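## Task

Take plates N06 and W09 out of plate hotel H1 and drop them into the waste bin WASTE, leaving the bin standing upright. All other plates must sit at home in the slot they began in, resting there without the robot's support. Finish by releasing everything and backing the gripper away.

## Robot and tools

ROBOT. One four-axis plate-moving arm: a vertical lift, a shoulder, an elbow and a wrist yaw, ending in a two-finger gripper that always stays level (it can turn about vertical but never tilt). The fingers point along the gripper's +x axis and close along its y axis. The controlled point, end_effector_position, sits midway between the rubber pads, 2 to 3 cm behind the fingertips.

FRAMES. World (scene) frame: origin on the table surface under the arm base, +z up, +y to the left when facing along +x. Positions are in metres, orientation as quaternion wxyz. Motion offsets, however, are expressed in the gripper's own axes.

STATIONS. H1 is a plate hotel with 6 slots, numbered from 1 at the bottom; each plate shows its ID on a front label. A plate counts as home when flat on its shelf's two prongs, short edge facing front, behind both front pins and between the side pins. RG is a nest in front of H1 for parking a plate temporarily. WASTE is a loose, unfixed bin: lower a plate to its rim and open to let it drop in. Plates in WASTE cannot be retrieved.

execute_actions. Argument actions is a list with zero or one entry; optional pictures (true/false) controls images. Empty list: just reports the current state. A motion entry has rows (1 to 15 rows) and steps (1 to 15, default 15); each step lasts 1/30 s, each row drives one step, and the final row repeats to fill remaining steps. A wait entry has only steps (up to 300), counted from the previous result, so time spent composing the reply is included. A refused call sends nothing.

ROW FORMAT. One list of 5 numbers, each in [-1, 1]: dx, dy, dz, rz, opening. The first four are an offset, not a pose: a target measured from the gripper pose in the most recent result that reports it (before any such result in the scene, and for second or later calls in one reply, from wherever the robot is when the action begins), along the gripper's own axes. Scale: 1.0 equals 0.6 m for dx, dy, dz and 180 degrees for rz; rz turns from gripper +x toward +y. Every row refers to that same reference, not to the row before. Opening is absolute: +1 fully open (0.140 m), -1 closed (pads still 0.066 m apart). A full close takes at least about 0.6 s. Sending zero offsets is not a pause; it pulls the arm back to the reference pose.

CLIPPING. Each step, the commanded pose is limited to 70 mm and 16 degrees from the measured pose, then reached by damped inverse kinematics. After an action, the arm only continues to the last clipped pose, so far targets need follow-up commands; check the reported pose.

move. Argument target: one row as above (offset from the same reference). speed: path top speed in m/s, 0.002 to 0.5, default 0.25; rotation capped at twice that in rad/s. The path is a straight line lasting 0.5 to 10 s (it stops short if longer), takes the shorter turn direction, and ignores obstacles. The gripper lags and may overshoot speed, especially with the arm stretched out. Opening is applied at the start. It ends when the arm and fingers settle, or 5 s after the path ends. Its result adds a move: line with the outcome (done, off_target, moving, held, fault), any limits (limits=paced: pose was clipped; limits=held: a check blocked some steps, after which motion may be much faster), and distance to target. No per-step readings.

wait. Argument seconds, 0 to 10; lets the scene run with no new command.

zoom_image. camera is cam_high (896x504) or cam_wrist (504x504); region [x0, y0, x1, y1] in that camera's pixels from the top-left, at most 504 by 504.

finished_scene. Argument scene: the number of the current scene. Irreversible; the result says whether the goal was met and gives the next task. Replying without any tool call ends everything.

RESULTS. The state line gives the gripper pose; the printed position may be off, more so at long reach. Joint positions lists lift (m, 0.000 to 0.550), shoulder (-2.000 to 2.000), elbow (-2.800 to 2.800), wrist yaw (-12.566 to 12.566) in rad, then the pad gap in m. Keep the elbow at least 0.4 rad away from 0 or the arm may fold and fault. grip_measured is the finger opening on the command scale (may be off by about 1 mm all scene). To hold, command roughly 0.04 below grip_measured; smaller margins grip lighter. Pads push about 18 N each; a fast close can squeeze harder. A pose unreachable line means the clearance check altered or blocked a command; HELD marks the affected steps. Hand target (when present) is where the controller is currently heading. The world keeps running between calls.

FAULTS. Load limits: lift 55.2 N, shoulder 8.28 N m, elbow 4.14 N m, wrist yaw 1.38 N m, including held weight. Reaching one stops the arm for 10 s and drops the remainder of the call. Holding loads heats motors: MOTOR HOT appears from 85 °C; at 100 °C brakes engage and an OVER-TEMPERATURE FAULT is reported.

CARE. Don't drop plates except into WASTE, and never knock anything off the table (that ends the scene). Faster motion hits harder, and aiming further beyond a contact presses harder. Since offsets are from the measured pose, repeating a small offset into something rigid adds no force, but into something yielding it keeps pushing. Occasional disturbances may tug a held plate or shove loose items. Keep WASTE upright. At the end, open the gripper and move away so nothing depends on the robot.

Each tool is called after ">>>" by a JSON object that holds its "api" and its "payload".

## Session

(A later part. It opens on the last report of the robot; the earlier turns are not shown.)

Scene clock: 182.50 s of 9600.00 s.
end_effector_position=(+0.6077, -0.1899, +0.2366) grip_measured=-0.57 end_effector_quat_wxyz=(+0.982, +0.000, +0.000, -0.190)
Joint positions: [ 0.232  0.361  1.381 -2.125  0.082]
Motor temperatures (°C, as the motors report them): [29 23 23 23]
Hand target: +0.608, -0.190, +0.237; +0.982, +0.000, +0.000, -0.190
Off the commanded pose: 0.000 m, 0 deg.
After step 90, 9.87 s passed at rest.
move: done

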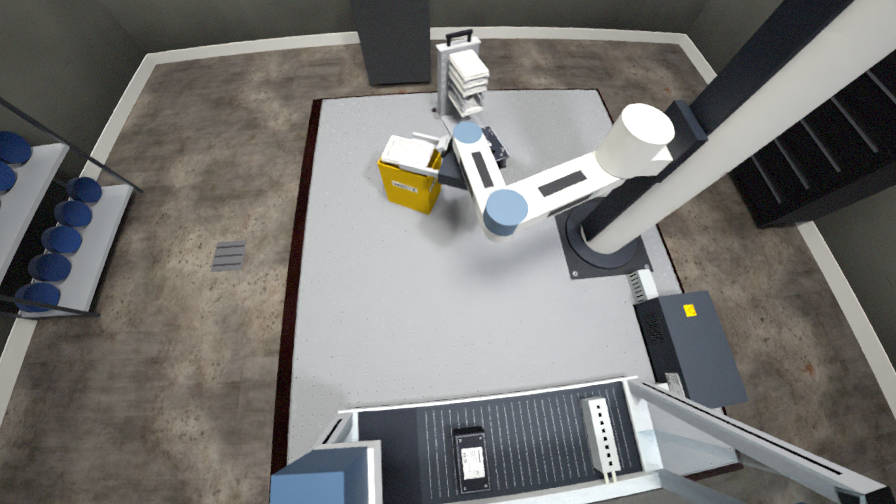

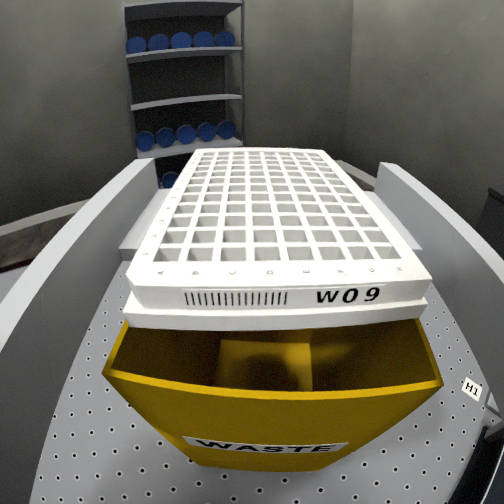

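>>> {"api": "move", "payload": {"target": [0, 0.001, -0.012, -0.019, -0.61], "speed": 0.04}}

>>> {"api": "zoom_image", "payload": {"camera": "cam_high", "region": [360, 110, 480, 230]}}

Scene clock: 191.07 s of 9600.00 s.
end_effector_position=(+0.6079, -0.1894, +0.2293) grip_measured=-0.57 end_effector_quat_wxyz=(+0.976, +0.000, +0.000, -0.219)
Joint positions: [ 0.224  0.388  1.381 -2.211  0.082]
Motor temperatures (°C, as the motors report them): [29 23 23 23]
Hand target: +0.608, -0.189, +0.229; +0.976, +0.000, +0.000, -0.219
Off the commanded pose: 0.000 m, 0 deg.
After step 90, 4.60 s passed at rest.
move: done

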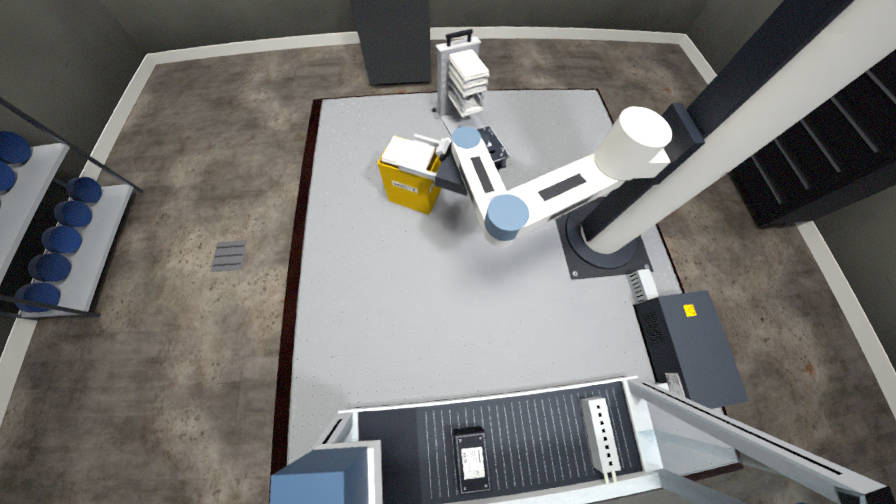

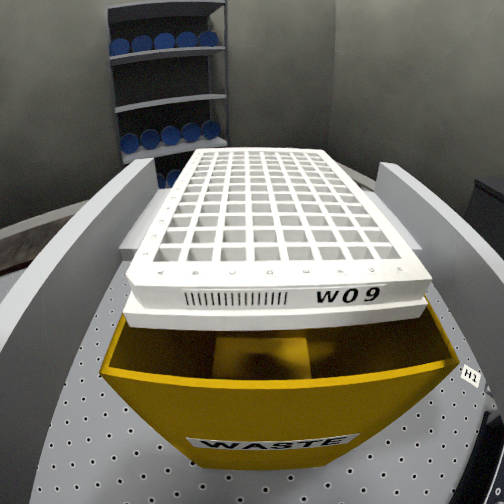

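Region (360, 110, 480, 230) of cam_high's 896x504 image, scaled by 4.200, with more detail than that image has.

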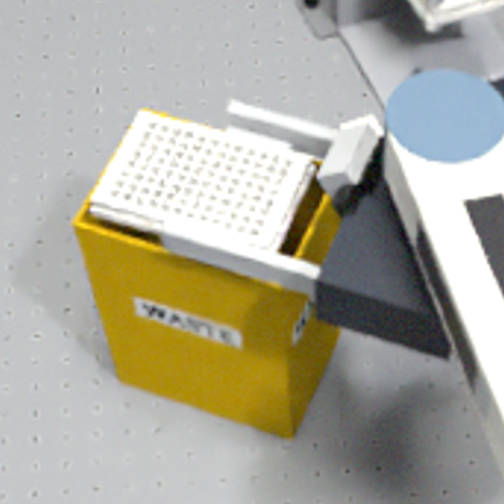

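>>> {"api": "move", "payload": {"target": [-0.007, -0.003, -0.004, 0, -0.61], "speed": 0.02}}

>>> {"api": "move", "payload": {"target": [0, 0, -0.009, 0, -0.61], "speed": 0.015}}

>>> {"api": "zoom_image", "payload": {"camera": "cam_high", "region": [360, 110, 480, 230]}}

Scene clock: 201.90 s of 9600.00 s.
end_effector_position=(+0.6033, -0.1893, +0.2269) grip_measured=-0.57 end_effector_quat_wxyz=(+0.976, +0.000, +0.000, -0.220)
Joint positions: [ 0.222  0.391  1.359 -2.193  0.082]
Motor temperatures (°C, as the motors report them): [29 23 23 23]
Hand target: +0.603, -0.189, +0.227; +0.976, +0.000, +0.000, -0.219
Off the commanded pose: 0.000 m, 0 deg.
After step 90, 7.13 s passed at rest.
move: done

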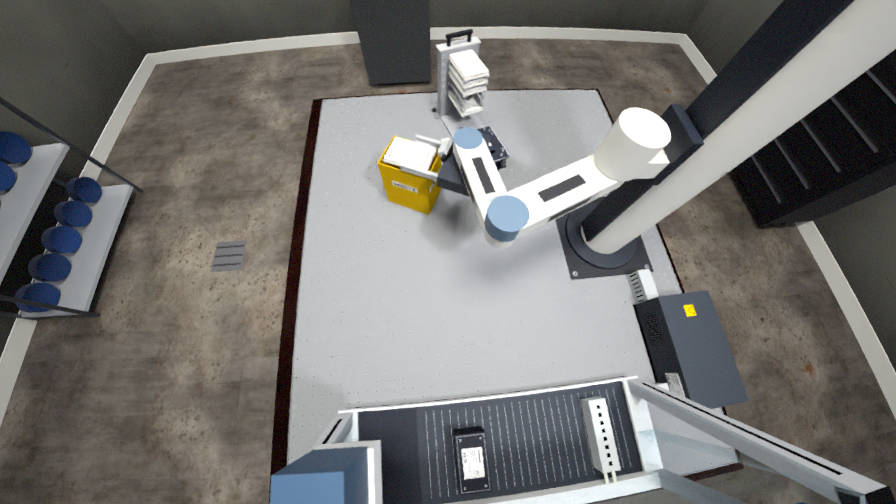

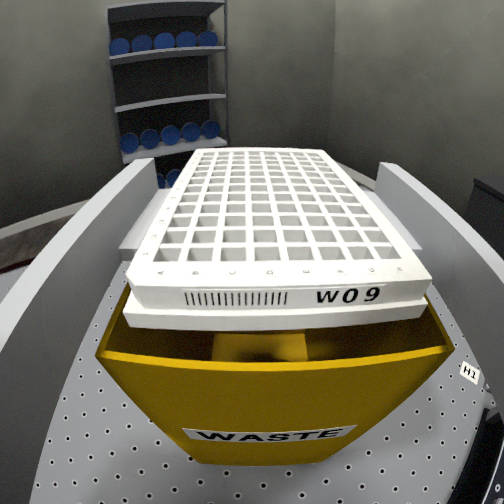

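Scene clock: 202.60 s of 9600.00 s.
end_effector_position=(+0.6033, -0.1893, +0.2215) grip_measured=-0.57 end_effector_quat_wxyz=(+0.976, +0.000, +0.000, -0.220)
Joint positions: [ 0.217  0.391  1.359 -2.193  0.082]
Motor temperatures (°C, as the motors report them): [29 23 23 23]
Hand target: +0.603, -0.189, +0.222; +0.976, +0.000, +0.000, -0.220
Off the commanded pose: 0.000 m, 0 deg.
move: done

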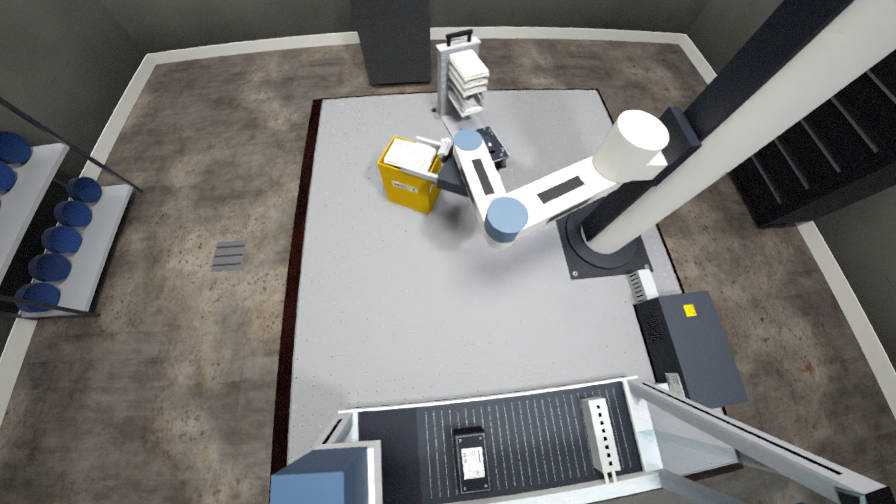

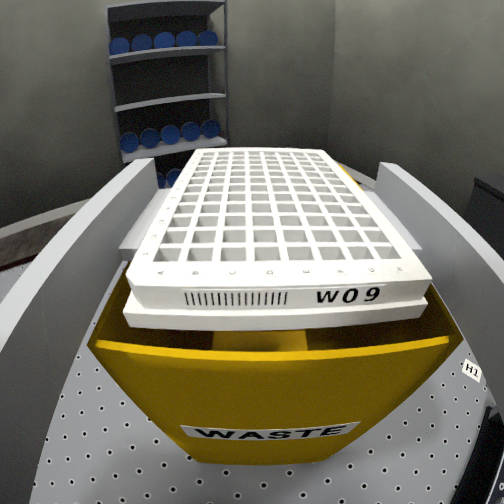

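Region (360, 110, 480, 230) of cam_high's 896x504 image, scaled by 4.200, with more detail than that image has.

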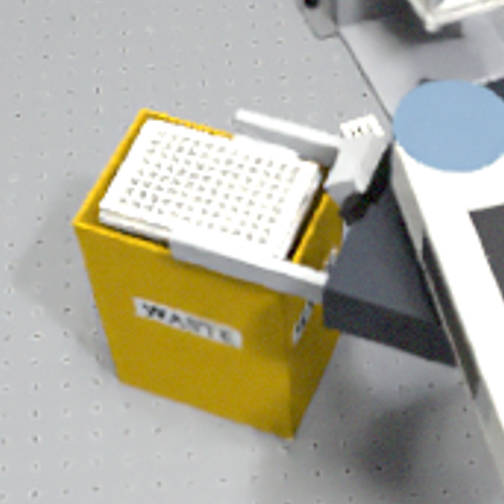

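Plate is inside the rim. Release.

>>> {"api": "move", "payload": {"target": [0, 0, 0, 0, 0.1], "speed": 0.02}}

Scene clock: 204.50 s of 9600.00 s.
end_effector_position=(+0.6033, -0.1893, +0.2215) grip_measured=+0.10 end_effector_quat_wxyz=(+0.976, +0.000, +0.000, -0.220)
Joint positions: [ 0.217  0.391  1.359 -2.193  0.107]
Motor temperatures (°C, as the motors report them): [29 23 23 23]
Hand target: +0.603, -0.189, +0.222; +0.976, +0.000, +0.000, -0.220
Off the commanded pose: 0.000 m, 0 deg.
move: done

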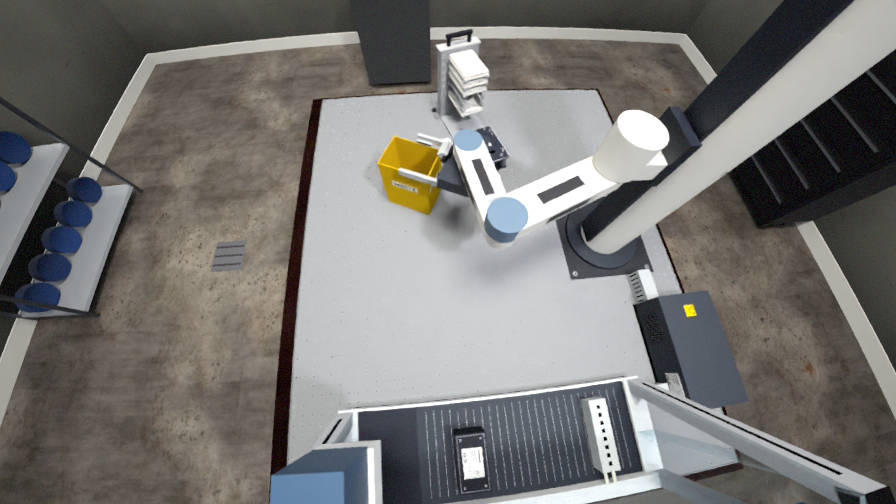

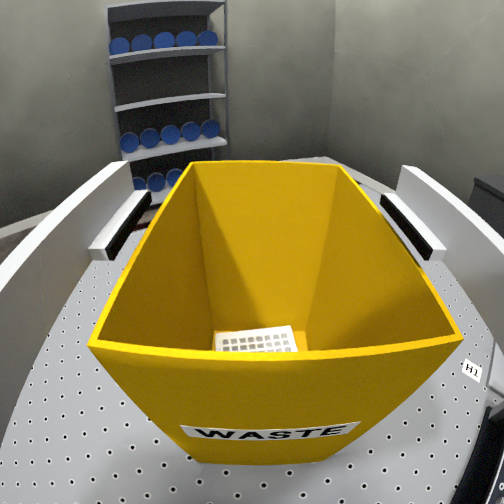

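>>> {"api": "move", "payload": {"target": [0, 0, 0.04, 0, 0.1], "speed": 0.15}}

>>> {"api": "move", "payload": {"target": [-0.2517, -0.4103, 0, -0.2648, 0.3], "speed": 0.3}}

>>> {"api": "move", "payload": {"target": [0.05, 0, -0.2013, 0, 0.3], "speed": 0.2}}

Scene clock: 214.73 s of 9600.00 s.
end_effector_position=(+0.6033, -0.1893, +0.2455) grip_measured=+0.10 end_effector_quat_wxyz=(+0.976, +0.000, +0.000, -0.220)
Joint positions: [ 0.241  0.391  1.359 -2.193  0.107]
Motor temperatures (°C, as the motors report them): [29 23 23 23]
Hand target: +0.603, -0.189, +0.246; +0.976, +0.000, +0.000, -0.220
Off the commanded pose: 0.000 m, 0 deg.
After step 90, 6.53 s passed at rest.
move: done

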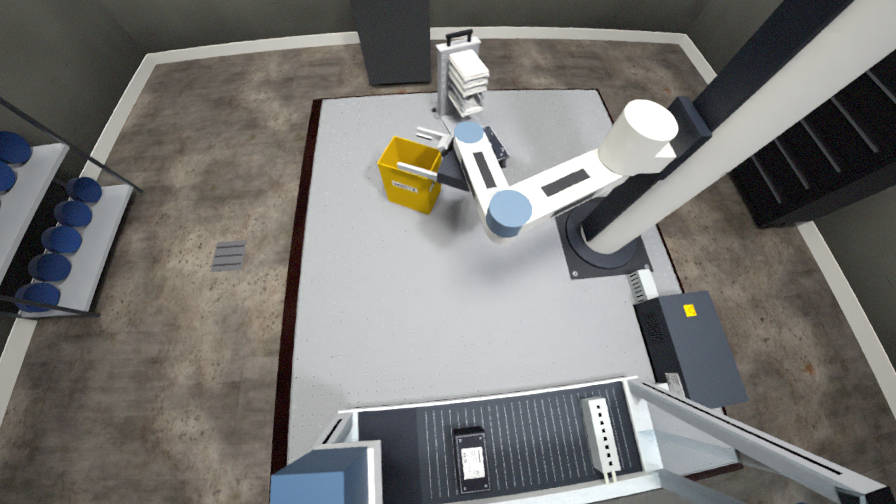

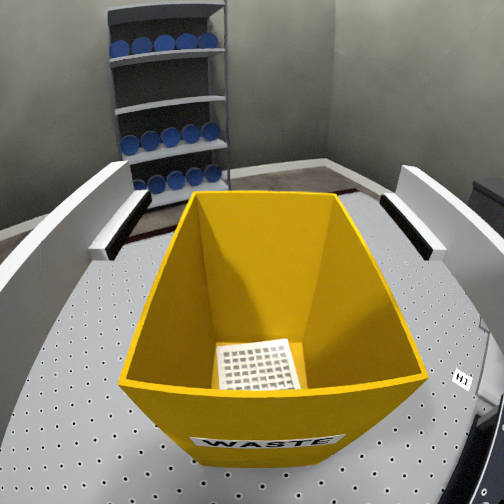

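Scene clock: 216.50 s of 9600.00 s.
end_effector_position=(+0.3613, -0.3471, +0.2455) grip_measured=+0.30 end_effector_quat_wxyz=(+0.803, +0.000, +0.000, -0.595)
Joint positions: [ 0.241 -0.051  1.028 -2.253  0.114]
Motor temperatures (°C, as the motors report them): [29 23 23 23]
Hand target: +0.361, -0.347, +0.246; +0.804, +0.000, +0.000, -0.595
Off the commanded pose: 0.000 m, 0 deg.
move: done

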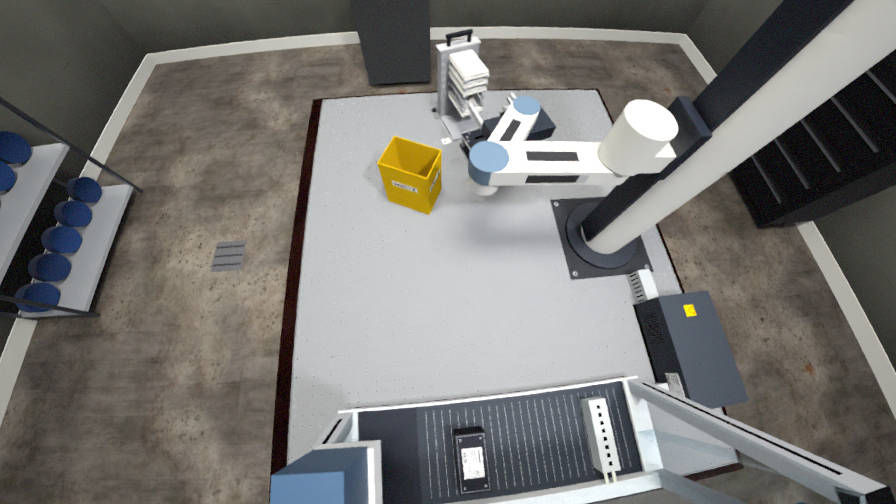

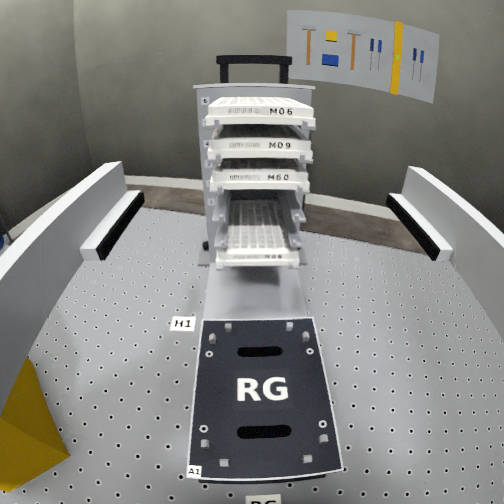

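Scene clock: 217.50 s of 9600.00 s.
end_effector_position=(+0.3700, -0.3758, +0.1247) grip_measured=+0.30 end_effector_quat_wxyz=(+0.804, +0.000, +0.000, -0.595)
Joint positions: [ 0.12  -0.129  1.16  -2.306  0.114]
Motor temperatures (°C, as the motors report them): [29 23 23 23]
Hand target: +0.370, -0.376, +0.125; +0.803, +0.000, +0.000, -0.595
Off the commanded pose: 0.000 m, 0 deg.
move: done

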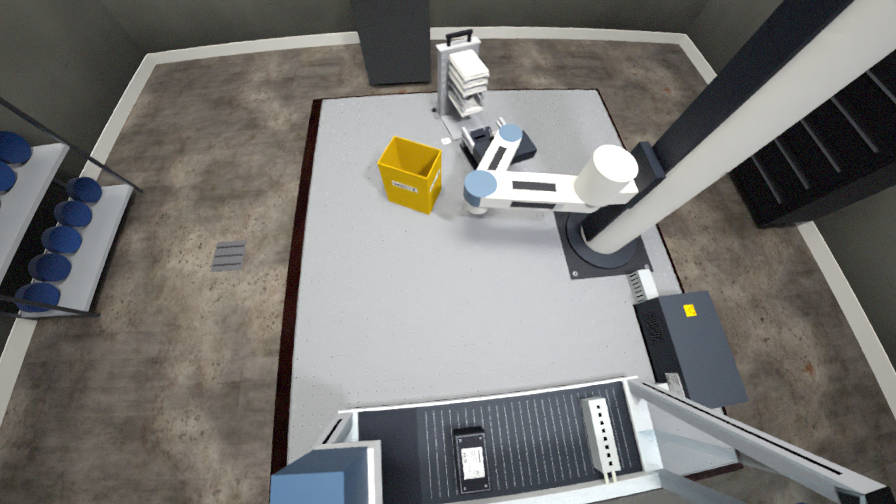

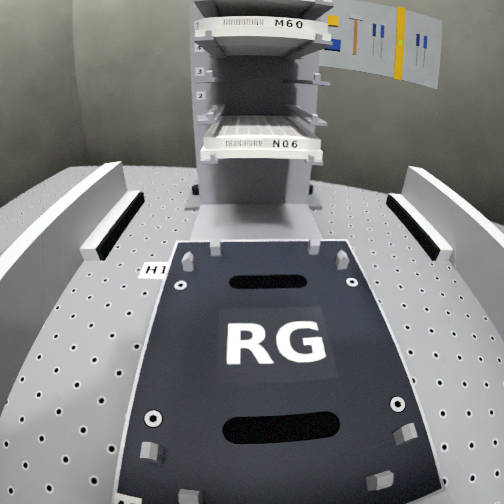

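>>> {"api": "move", "payload": {"target": [0.2297, 0, 0, 0, 0.1], "speed": 0.1}}

Scene clock: 222.73 s of 9600.00 s.
end_effector_position=(+0.4102, -0.5077, +0.1247) grip_measured=+0.10 end_effector_quat_wxyz=(+0.804, +0.000, +0.000, -0.595)
Joint positions: [ 0.12  -0.518  1.885 -2.641  0.107]
Motor temperatures (°C, as the motors report them): [29 23 23 23]
Hand target: +0.410, -0.508, +0.125; +0.804, +0.000, +0.000, -0.595
Off the commanded pose: 0.000 m, 0 deg.
After step 90, 0.57 s passed at rest.
move: done

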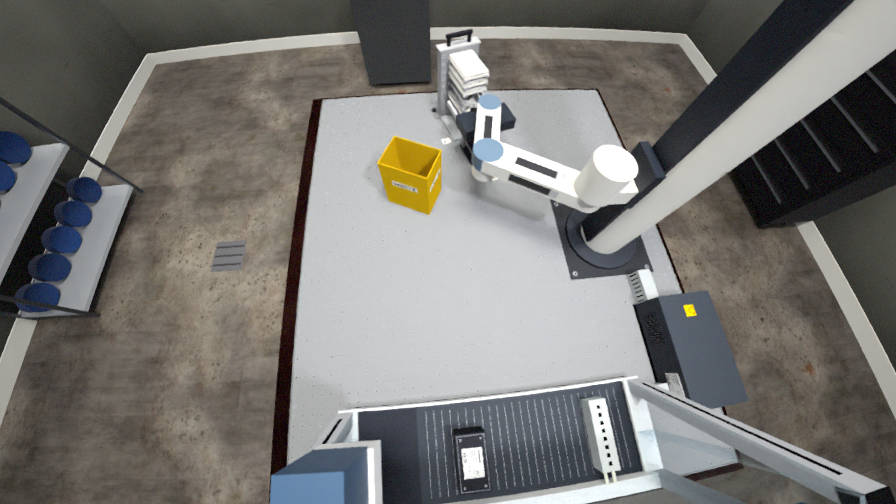

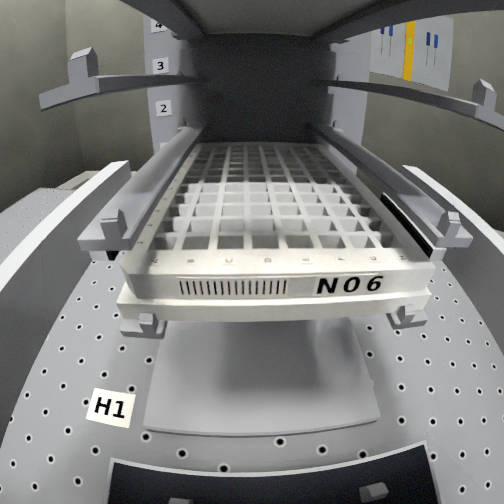

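>>> {"api": "move", "payload": {"target": [0, 0, 0.0067, 0, -0.4], "speed": 0.02}}

Scene clock: 226.73 s of 9600.00 s.
end_effector_position=(+0.4102, -0.5077, +0.1288) grip_measured=-0.40 end_effector_quat_wxyz=(+0.804, +0.000, +0.000, -0.595)
Joint positions: [ 0.124 -0.518  1.885 -2.641  0.088]
Motor temperatures (°C, as the motors report them): [29 23 23 23]
Hand target: +0.410, -0.508, +0.129; +0.804, +0.000, +0.000, -0.595
Off the commanded pose: 0.000 m, 0 deg.
After step 90, 0.30 s passed at rest.
move: done

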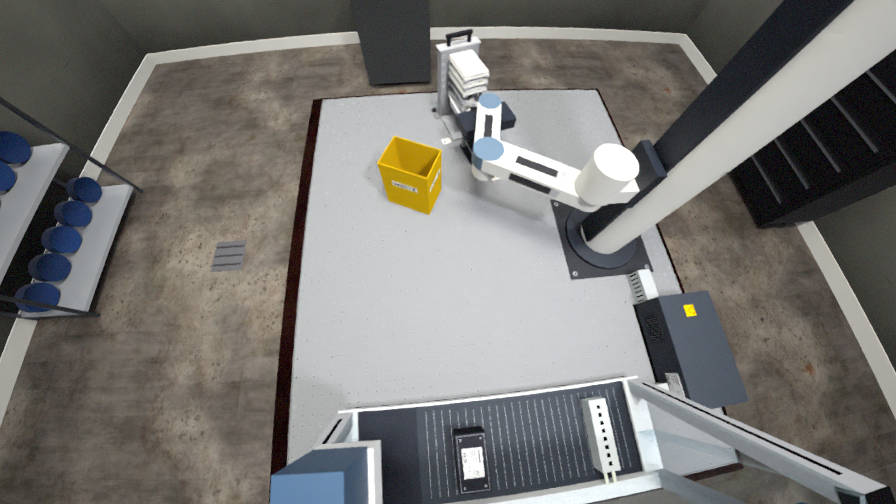

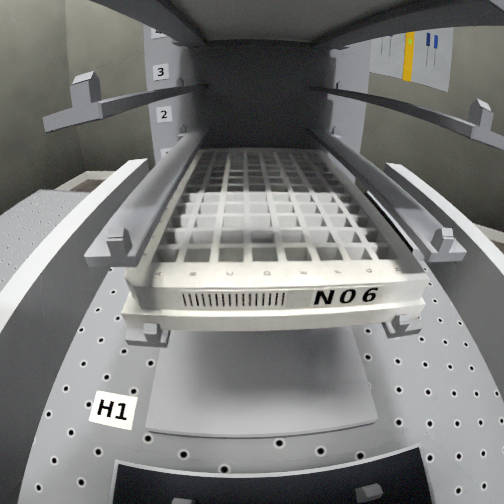

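Matches the earlier view now. Close.

>>> {"api": "execute_actions", "payload": {"actions": [{"rows": [[0,0,0,0,-0.43],[0,0,0,0,-0.46],[0,0,0,0,-0.48],[0,0,0,0,-0.50],[0,0,0,0,-0.52],[0,0,0,0,-0.53],[0,0,0,0,-0.54],[0,0,0,0,-0.55],[0,0,0,0,-0.56],[0,0,0,0,-0.57],[0,0,0,0,-0.58],[0,0,0,0,-0.59],[0,0,0,0,-0.60],[0,0,0,0,-0.61]], "steps": 15}], "pictures": false}}

>>> {"api": "move", "payload": {"target": [0, 0, 0.0108, 0, -0.61], "speed": 0.02}}

Scene clock: 230.70 s of 9600.00 s.
end_effector_position=(+0.4103, -0.5076, +0.1288) grip_measured=-0.57 end_effector_quat_wxyz=(+0.804, +0.000, +0.000, -0.595)
Joint positions: [ 0.124 -0.518  1.885 -2.641  0.082]
Motor temperatures (°C, as the motors report them): [29 23 23 23]
Hand target: +0.410, -0.508, +0.129; +0.804, +0.000, +0.000, -0.595
Off the commanded pose: 0.000 m, 0 deg.
Steps of this call (steps 1 to 90: nothing new was sent; then 0.47 s passed at rest; steps 91 to 105: all 15 steps of this action). Readings (end_effector_position):
91: (+0.4102, -0.5077, +0.1288)
92: (+0.4102, -0.5077, +0.1288)
94: (+0.4102, -0.5077, +0.1288)
98: (+0.4102, -0.5077, +0.1288)
105: the state above

Scene clock: 231.63 s of 9600.00 s.
end_effector_position=(+0.4103, -0.5076, +0.1353) grip_measured=-0.57 end_effector_quat_wxyz=(+0.804, +0.000, +0.000, -0.595)
Joint positions: [ 0.13  -0.518  1.885 -2.64   0.082]
Motor temperatures (°C, as the motors report them): [29 23 23 23]
Hand target: +0.410, -0.508, +0.135; +0.804, +0.000, +0.000, -0.595
Off the commanded pose: 0.000 m, 0 deg.
move: done

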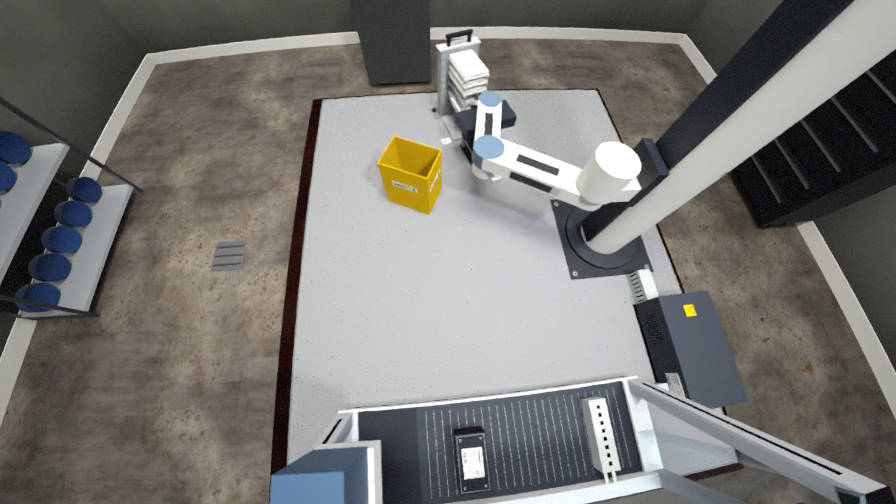

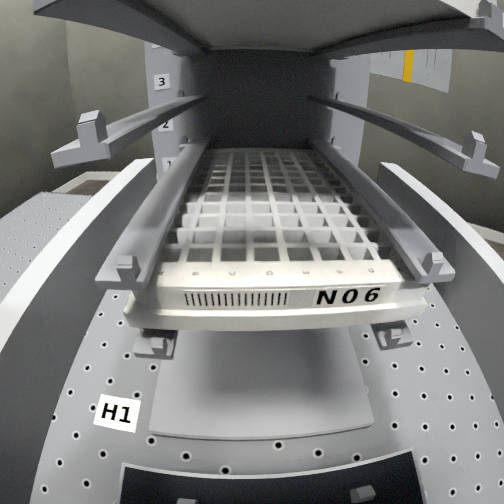

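>>> {"api": "move", "payload": {"target": [-0.26, 0, 0.0004, 0, -0.61], "speed": 0.06}}

>>> {"api": "move", "payload": {"target": [-0.02, 0, 0.2, 0, -0.61], "speed": 0.2}}

Scene clock: 237.43 s of 9600.00 s.
end_effector_position=(+0.3646, -0.3584, +0.1354) grip_measured=-0.57 end_effector_quat_wxyz=(+0.804, +0.000, +0.000, -0.595)
Joint positions: [ 0.13  -0.082  1.079 -2.271  0.082]
Motor temperatures (°C, as the motors report them): [29 23 23 23]
Hand target: +0.365, -0.358, +0.135; +0.804, +0.000, +0.000, -0.595
Off the commanded pose: 0.000 m, 0 deg.
move: done

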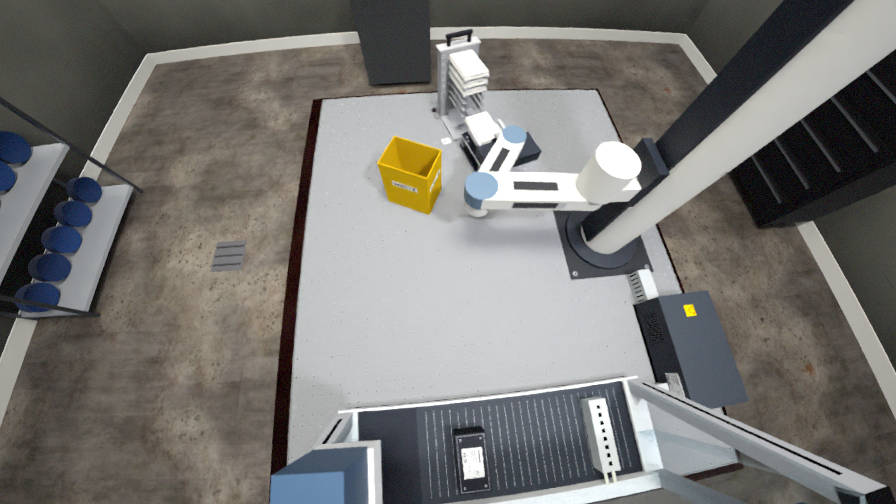

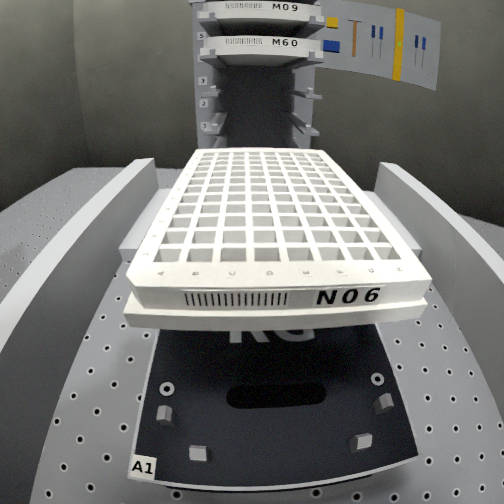

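Scene clock: 238.40 s of 9600.00 s.
end_effector_position=(+0.3610, -0.3470, +0.2555) grip_measured=-0.57 end_effector_quat_wxyz=(+0.804, +0.000, +0.000, -0.595)
Joint positions: [ 0.25  -0.051  1.027 -2.251  0.082]
Motor temperatures (°C, as the motors report them): [29 23 23 23]
Hand target: +0.361, -0.347, +0.255; +0.804, +0.000, +0.000, -0.595
Off the commanded pose: 0.000 m, 0 deg.
move: done

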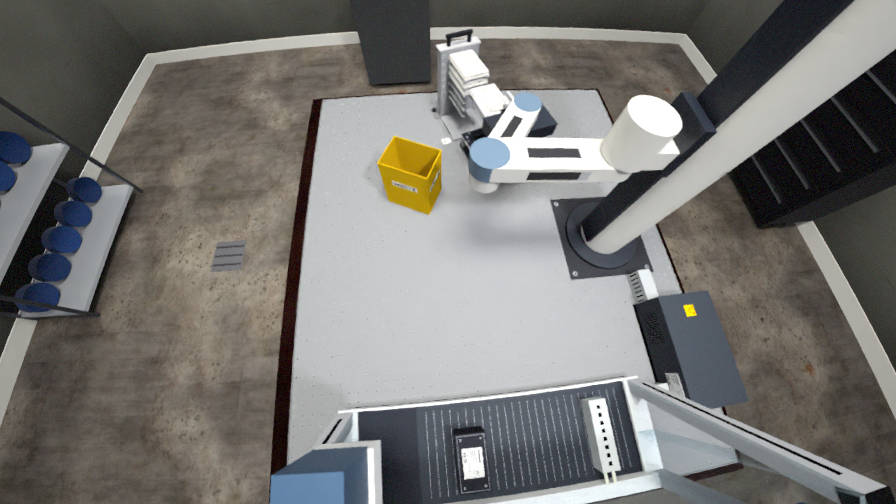

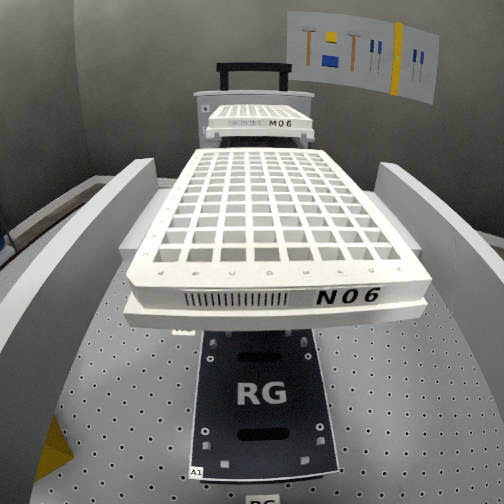

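>>> {"api": "move", "payload": {"target": [-0.1337, 0.463, -0.025, 0.2648, -0.61], "speed": 0.25}}

Scene clock: 243.90 s of 9600.00 s.
end_effector_position=(+0.6034, -0.1891, +0.2405) grip_measured=-0.57 end_effector_quat_wxyz=(+0.976, +0.000, +0.000, -0.219)
Joint positions: [ 0.235  0.392  1.359 -2.194  0.082]
Motor temperatures (°C, as the motors report them): [29 23 23 23]
Hand target: +0.603, -0.189, +0.240; +0.976, +0.000, +0.000, -0.220
Off the commanded pose: 0.000 m, 0 deg.
After step 90, 0.53 s passed at rest.
move: done

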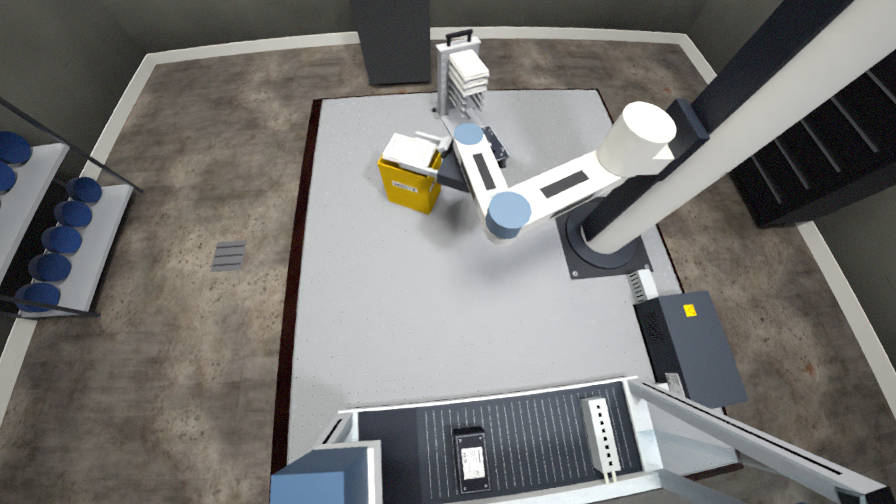

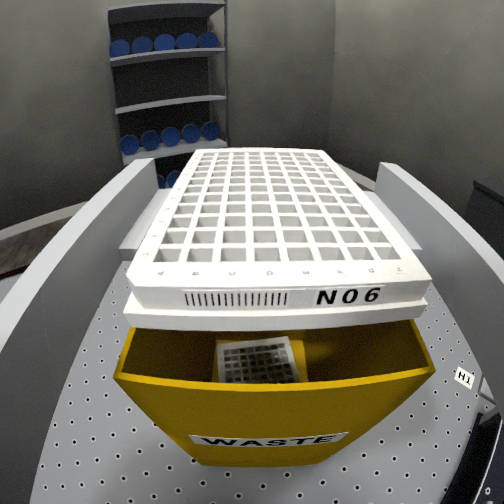

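>>> {"api": "move", "payload": {"target": [0, 0, -0.0317, 0, -0.61], "speed": 0.04}}

Scene clock: 245.70 s of 9600.00 s.
end_effector_position=(+0.6034, -0.1891, +0.2214) grip_measured=-0.57 end_effector_quat_wxyz=(+0.976, +0.000, +0.000, -0.219)
Joint positions: [ 0.216  0.392  1.359 -2.194  0.082]
Motor temperatures (°C, as the motors report them): [29 23 23 23]
Hand target: +0.603, -0.189, +0.221; +0.976, +0.000, +0.000, -0.219
Off the commanded pose: 0.000 m, 0 deg.
move: done

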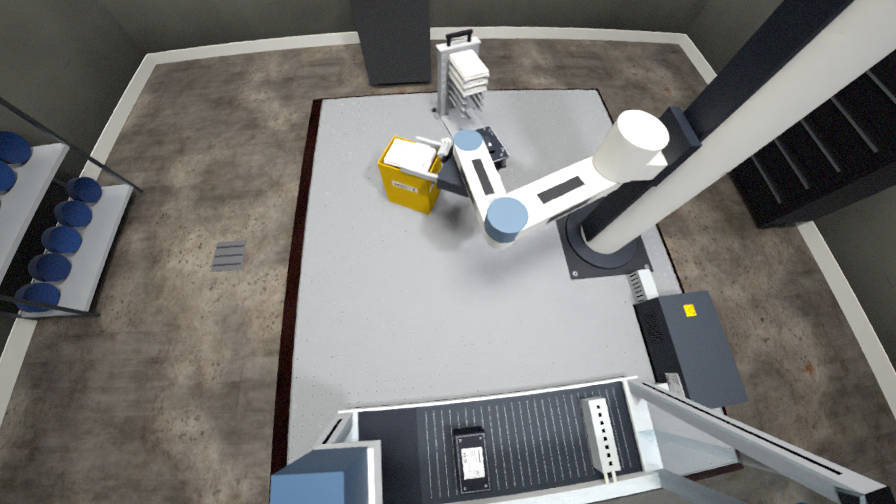

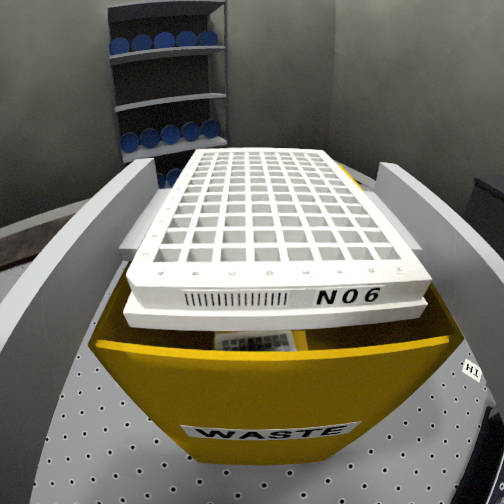

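>>> {"api": "move", "payload": {"target": [0, 0, 0, 0, 0.1], "speed": 0.02}}

>>> {"api": "move", "payload": {"target": [-0.12, 0.1, 0.12, 0, 0.5], "speed": 0.2}}

>>> {"api": "zoom_image", "payload": {"camera": "cam_high", "region": [400, 20, 540, 160]}}

Scene clock: 249.80 s of 9600.00 s.
end_effector_position=(+0.6034, -0.1891, +0.2214) grip_measured=+0.10 end_effector_quat_wxyz=(+0.976, +0.000, +0.000, -0.219)
Joint positions: [ 0.216  0.392  1.359 -2.194  0.107]
Motor temperatures (°C, as the motors report them): [29 23 23 23]
Hand target: +0.603, -0.189, +0.221; +0.976, +0.000, +0.000, -0.219
Off the commanded pose: 0.000 m, 0 deg.
After step 90, 0.40 s passed at rest.
move: done

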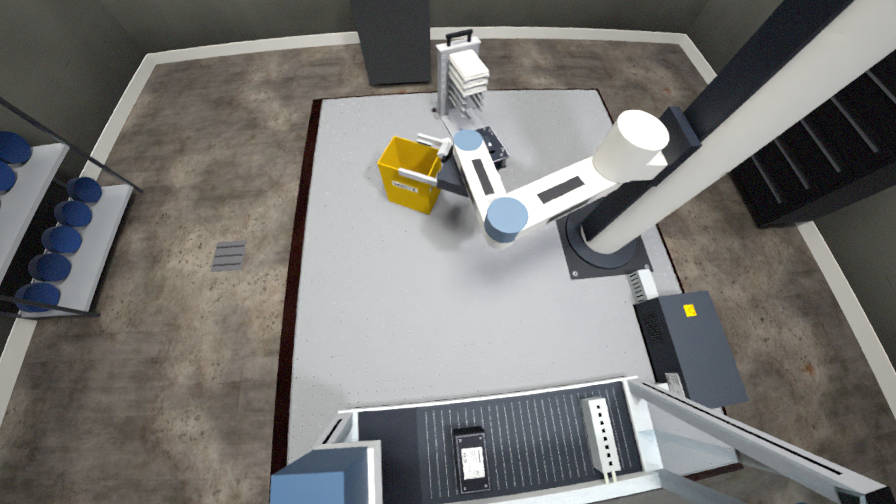

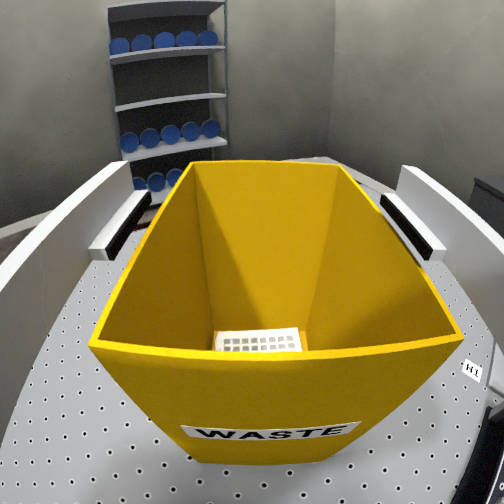

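Scene clock: 250.77 s of 9600.00 s.
end_effector_position=(+0.5640, -0.1039, +0.2934) grip_measured=+0.50 end_effector_quat_wxyz=(+0.976, +0.000, +0.000, -0.219)
Joint positions: [ 0.288  0.742  1.064 -2.249  0.121]
Motor temperatures (°C, as the motors report them): [29 23 23 23]
Hand target: +0.564, -0.104, +0.293; +0.976, +0.000, +0.000, -0.219
Off the commanded pose: 0.000 m, 0 deg.
move: done

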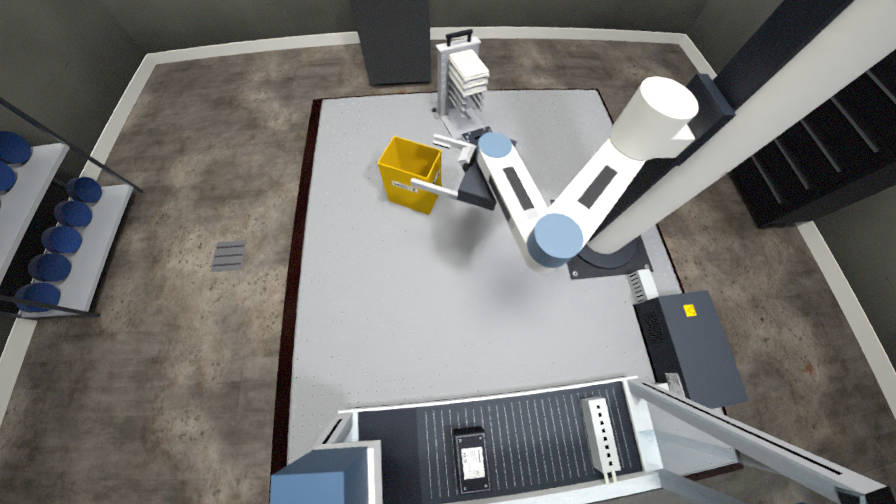

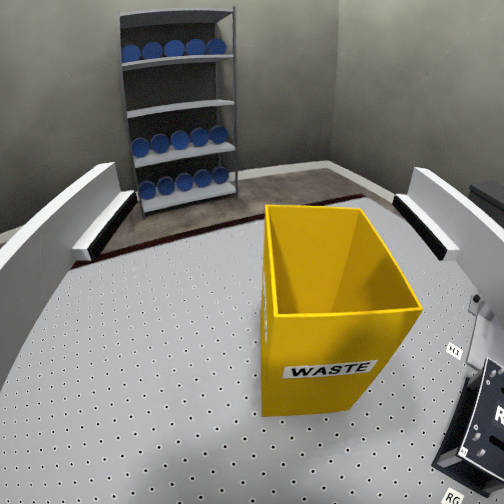

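Region (400, 20, 540, 160) of cam_high's 896x504 image, scaled by 3.600, with more detail than that image has.

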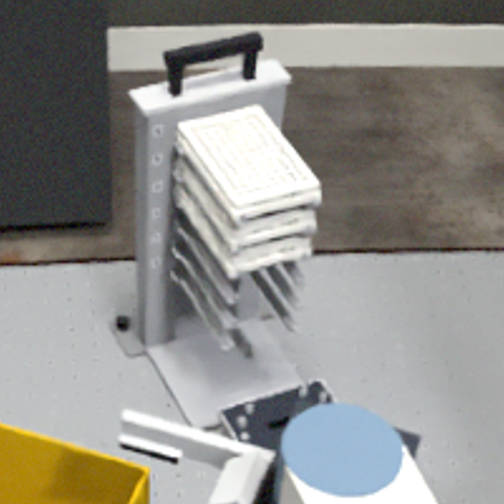

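Remaining plates look in place and the gripper is clear.

>>> {"api": "finished_scene", "payload": {"scene": 1}}

The scene is finished: the task was done.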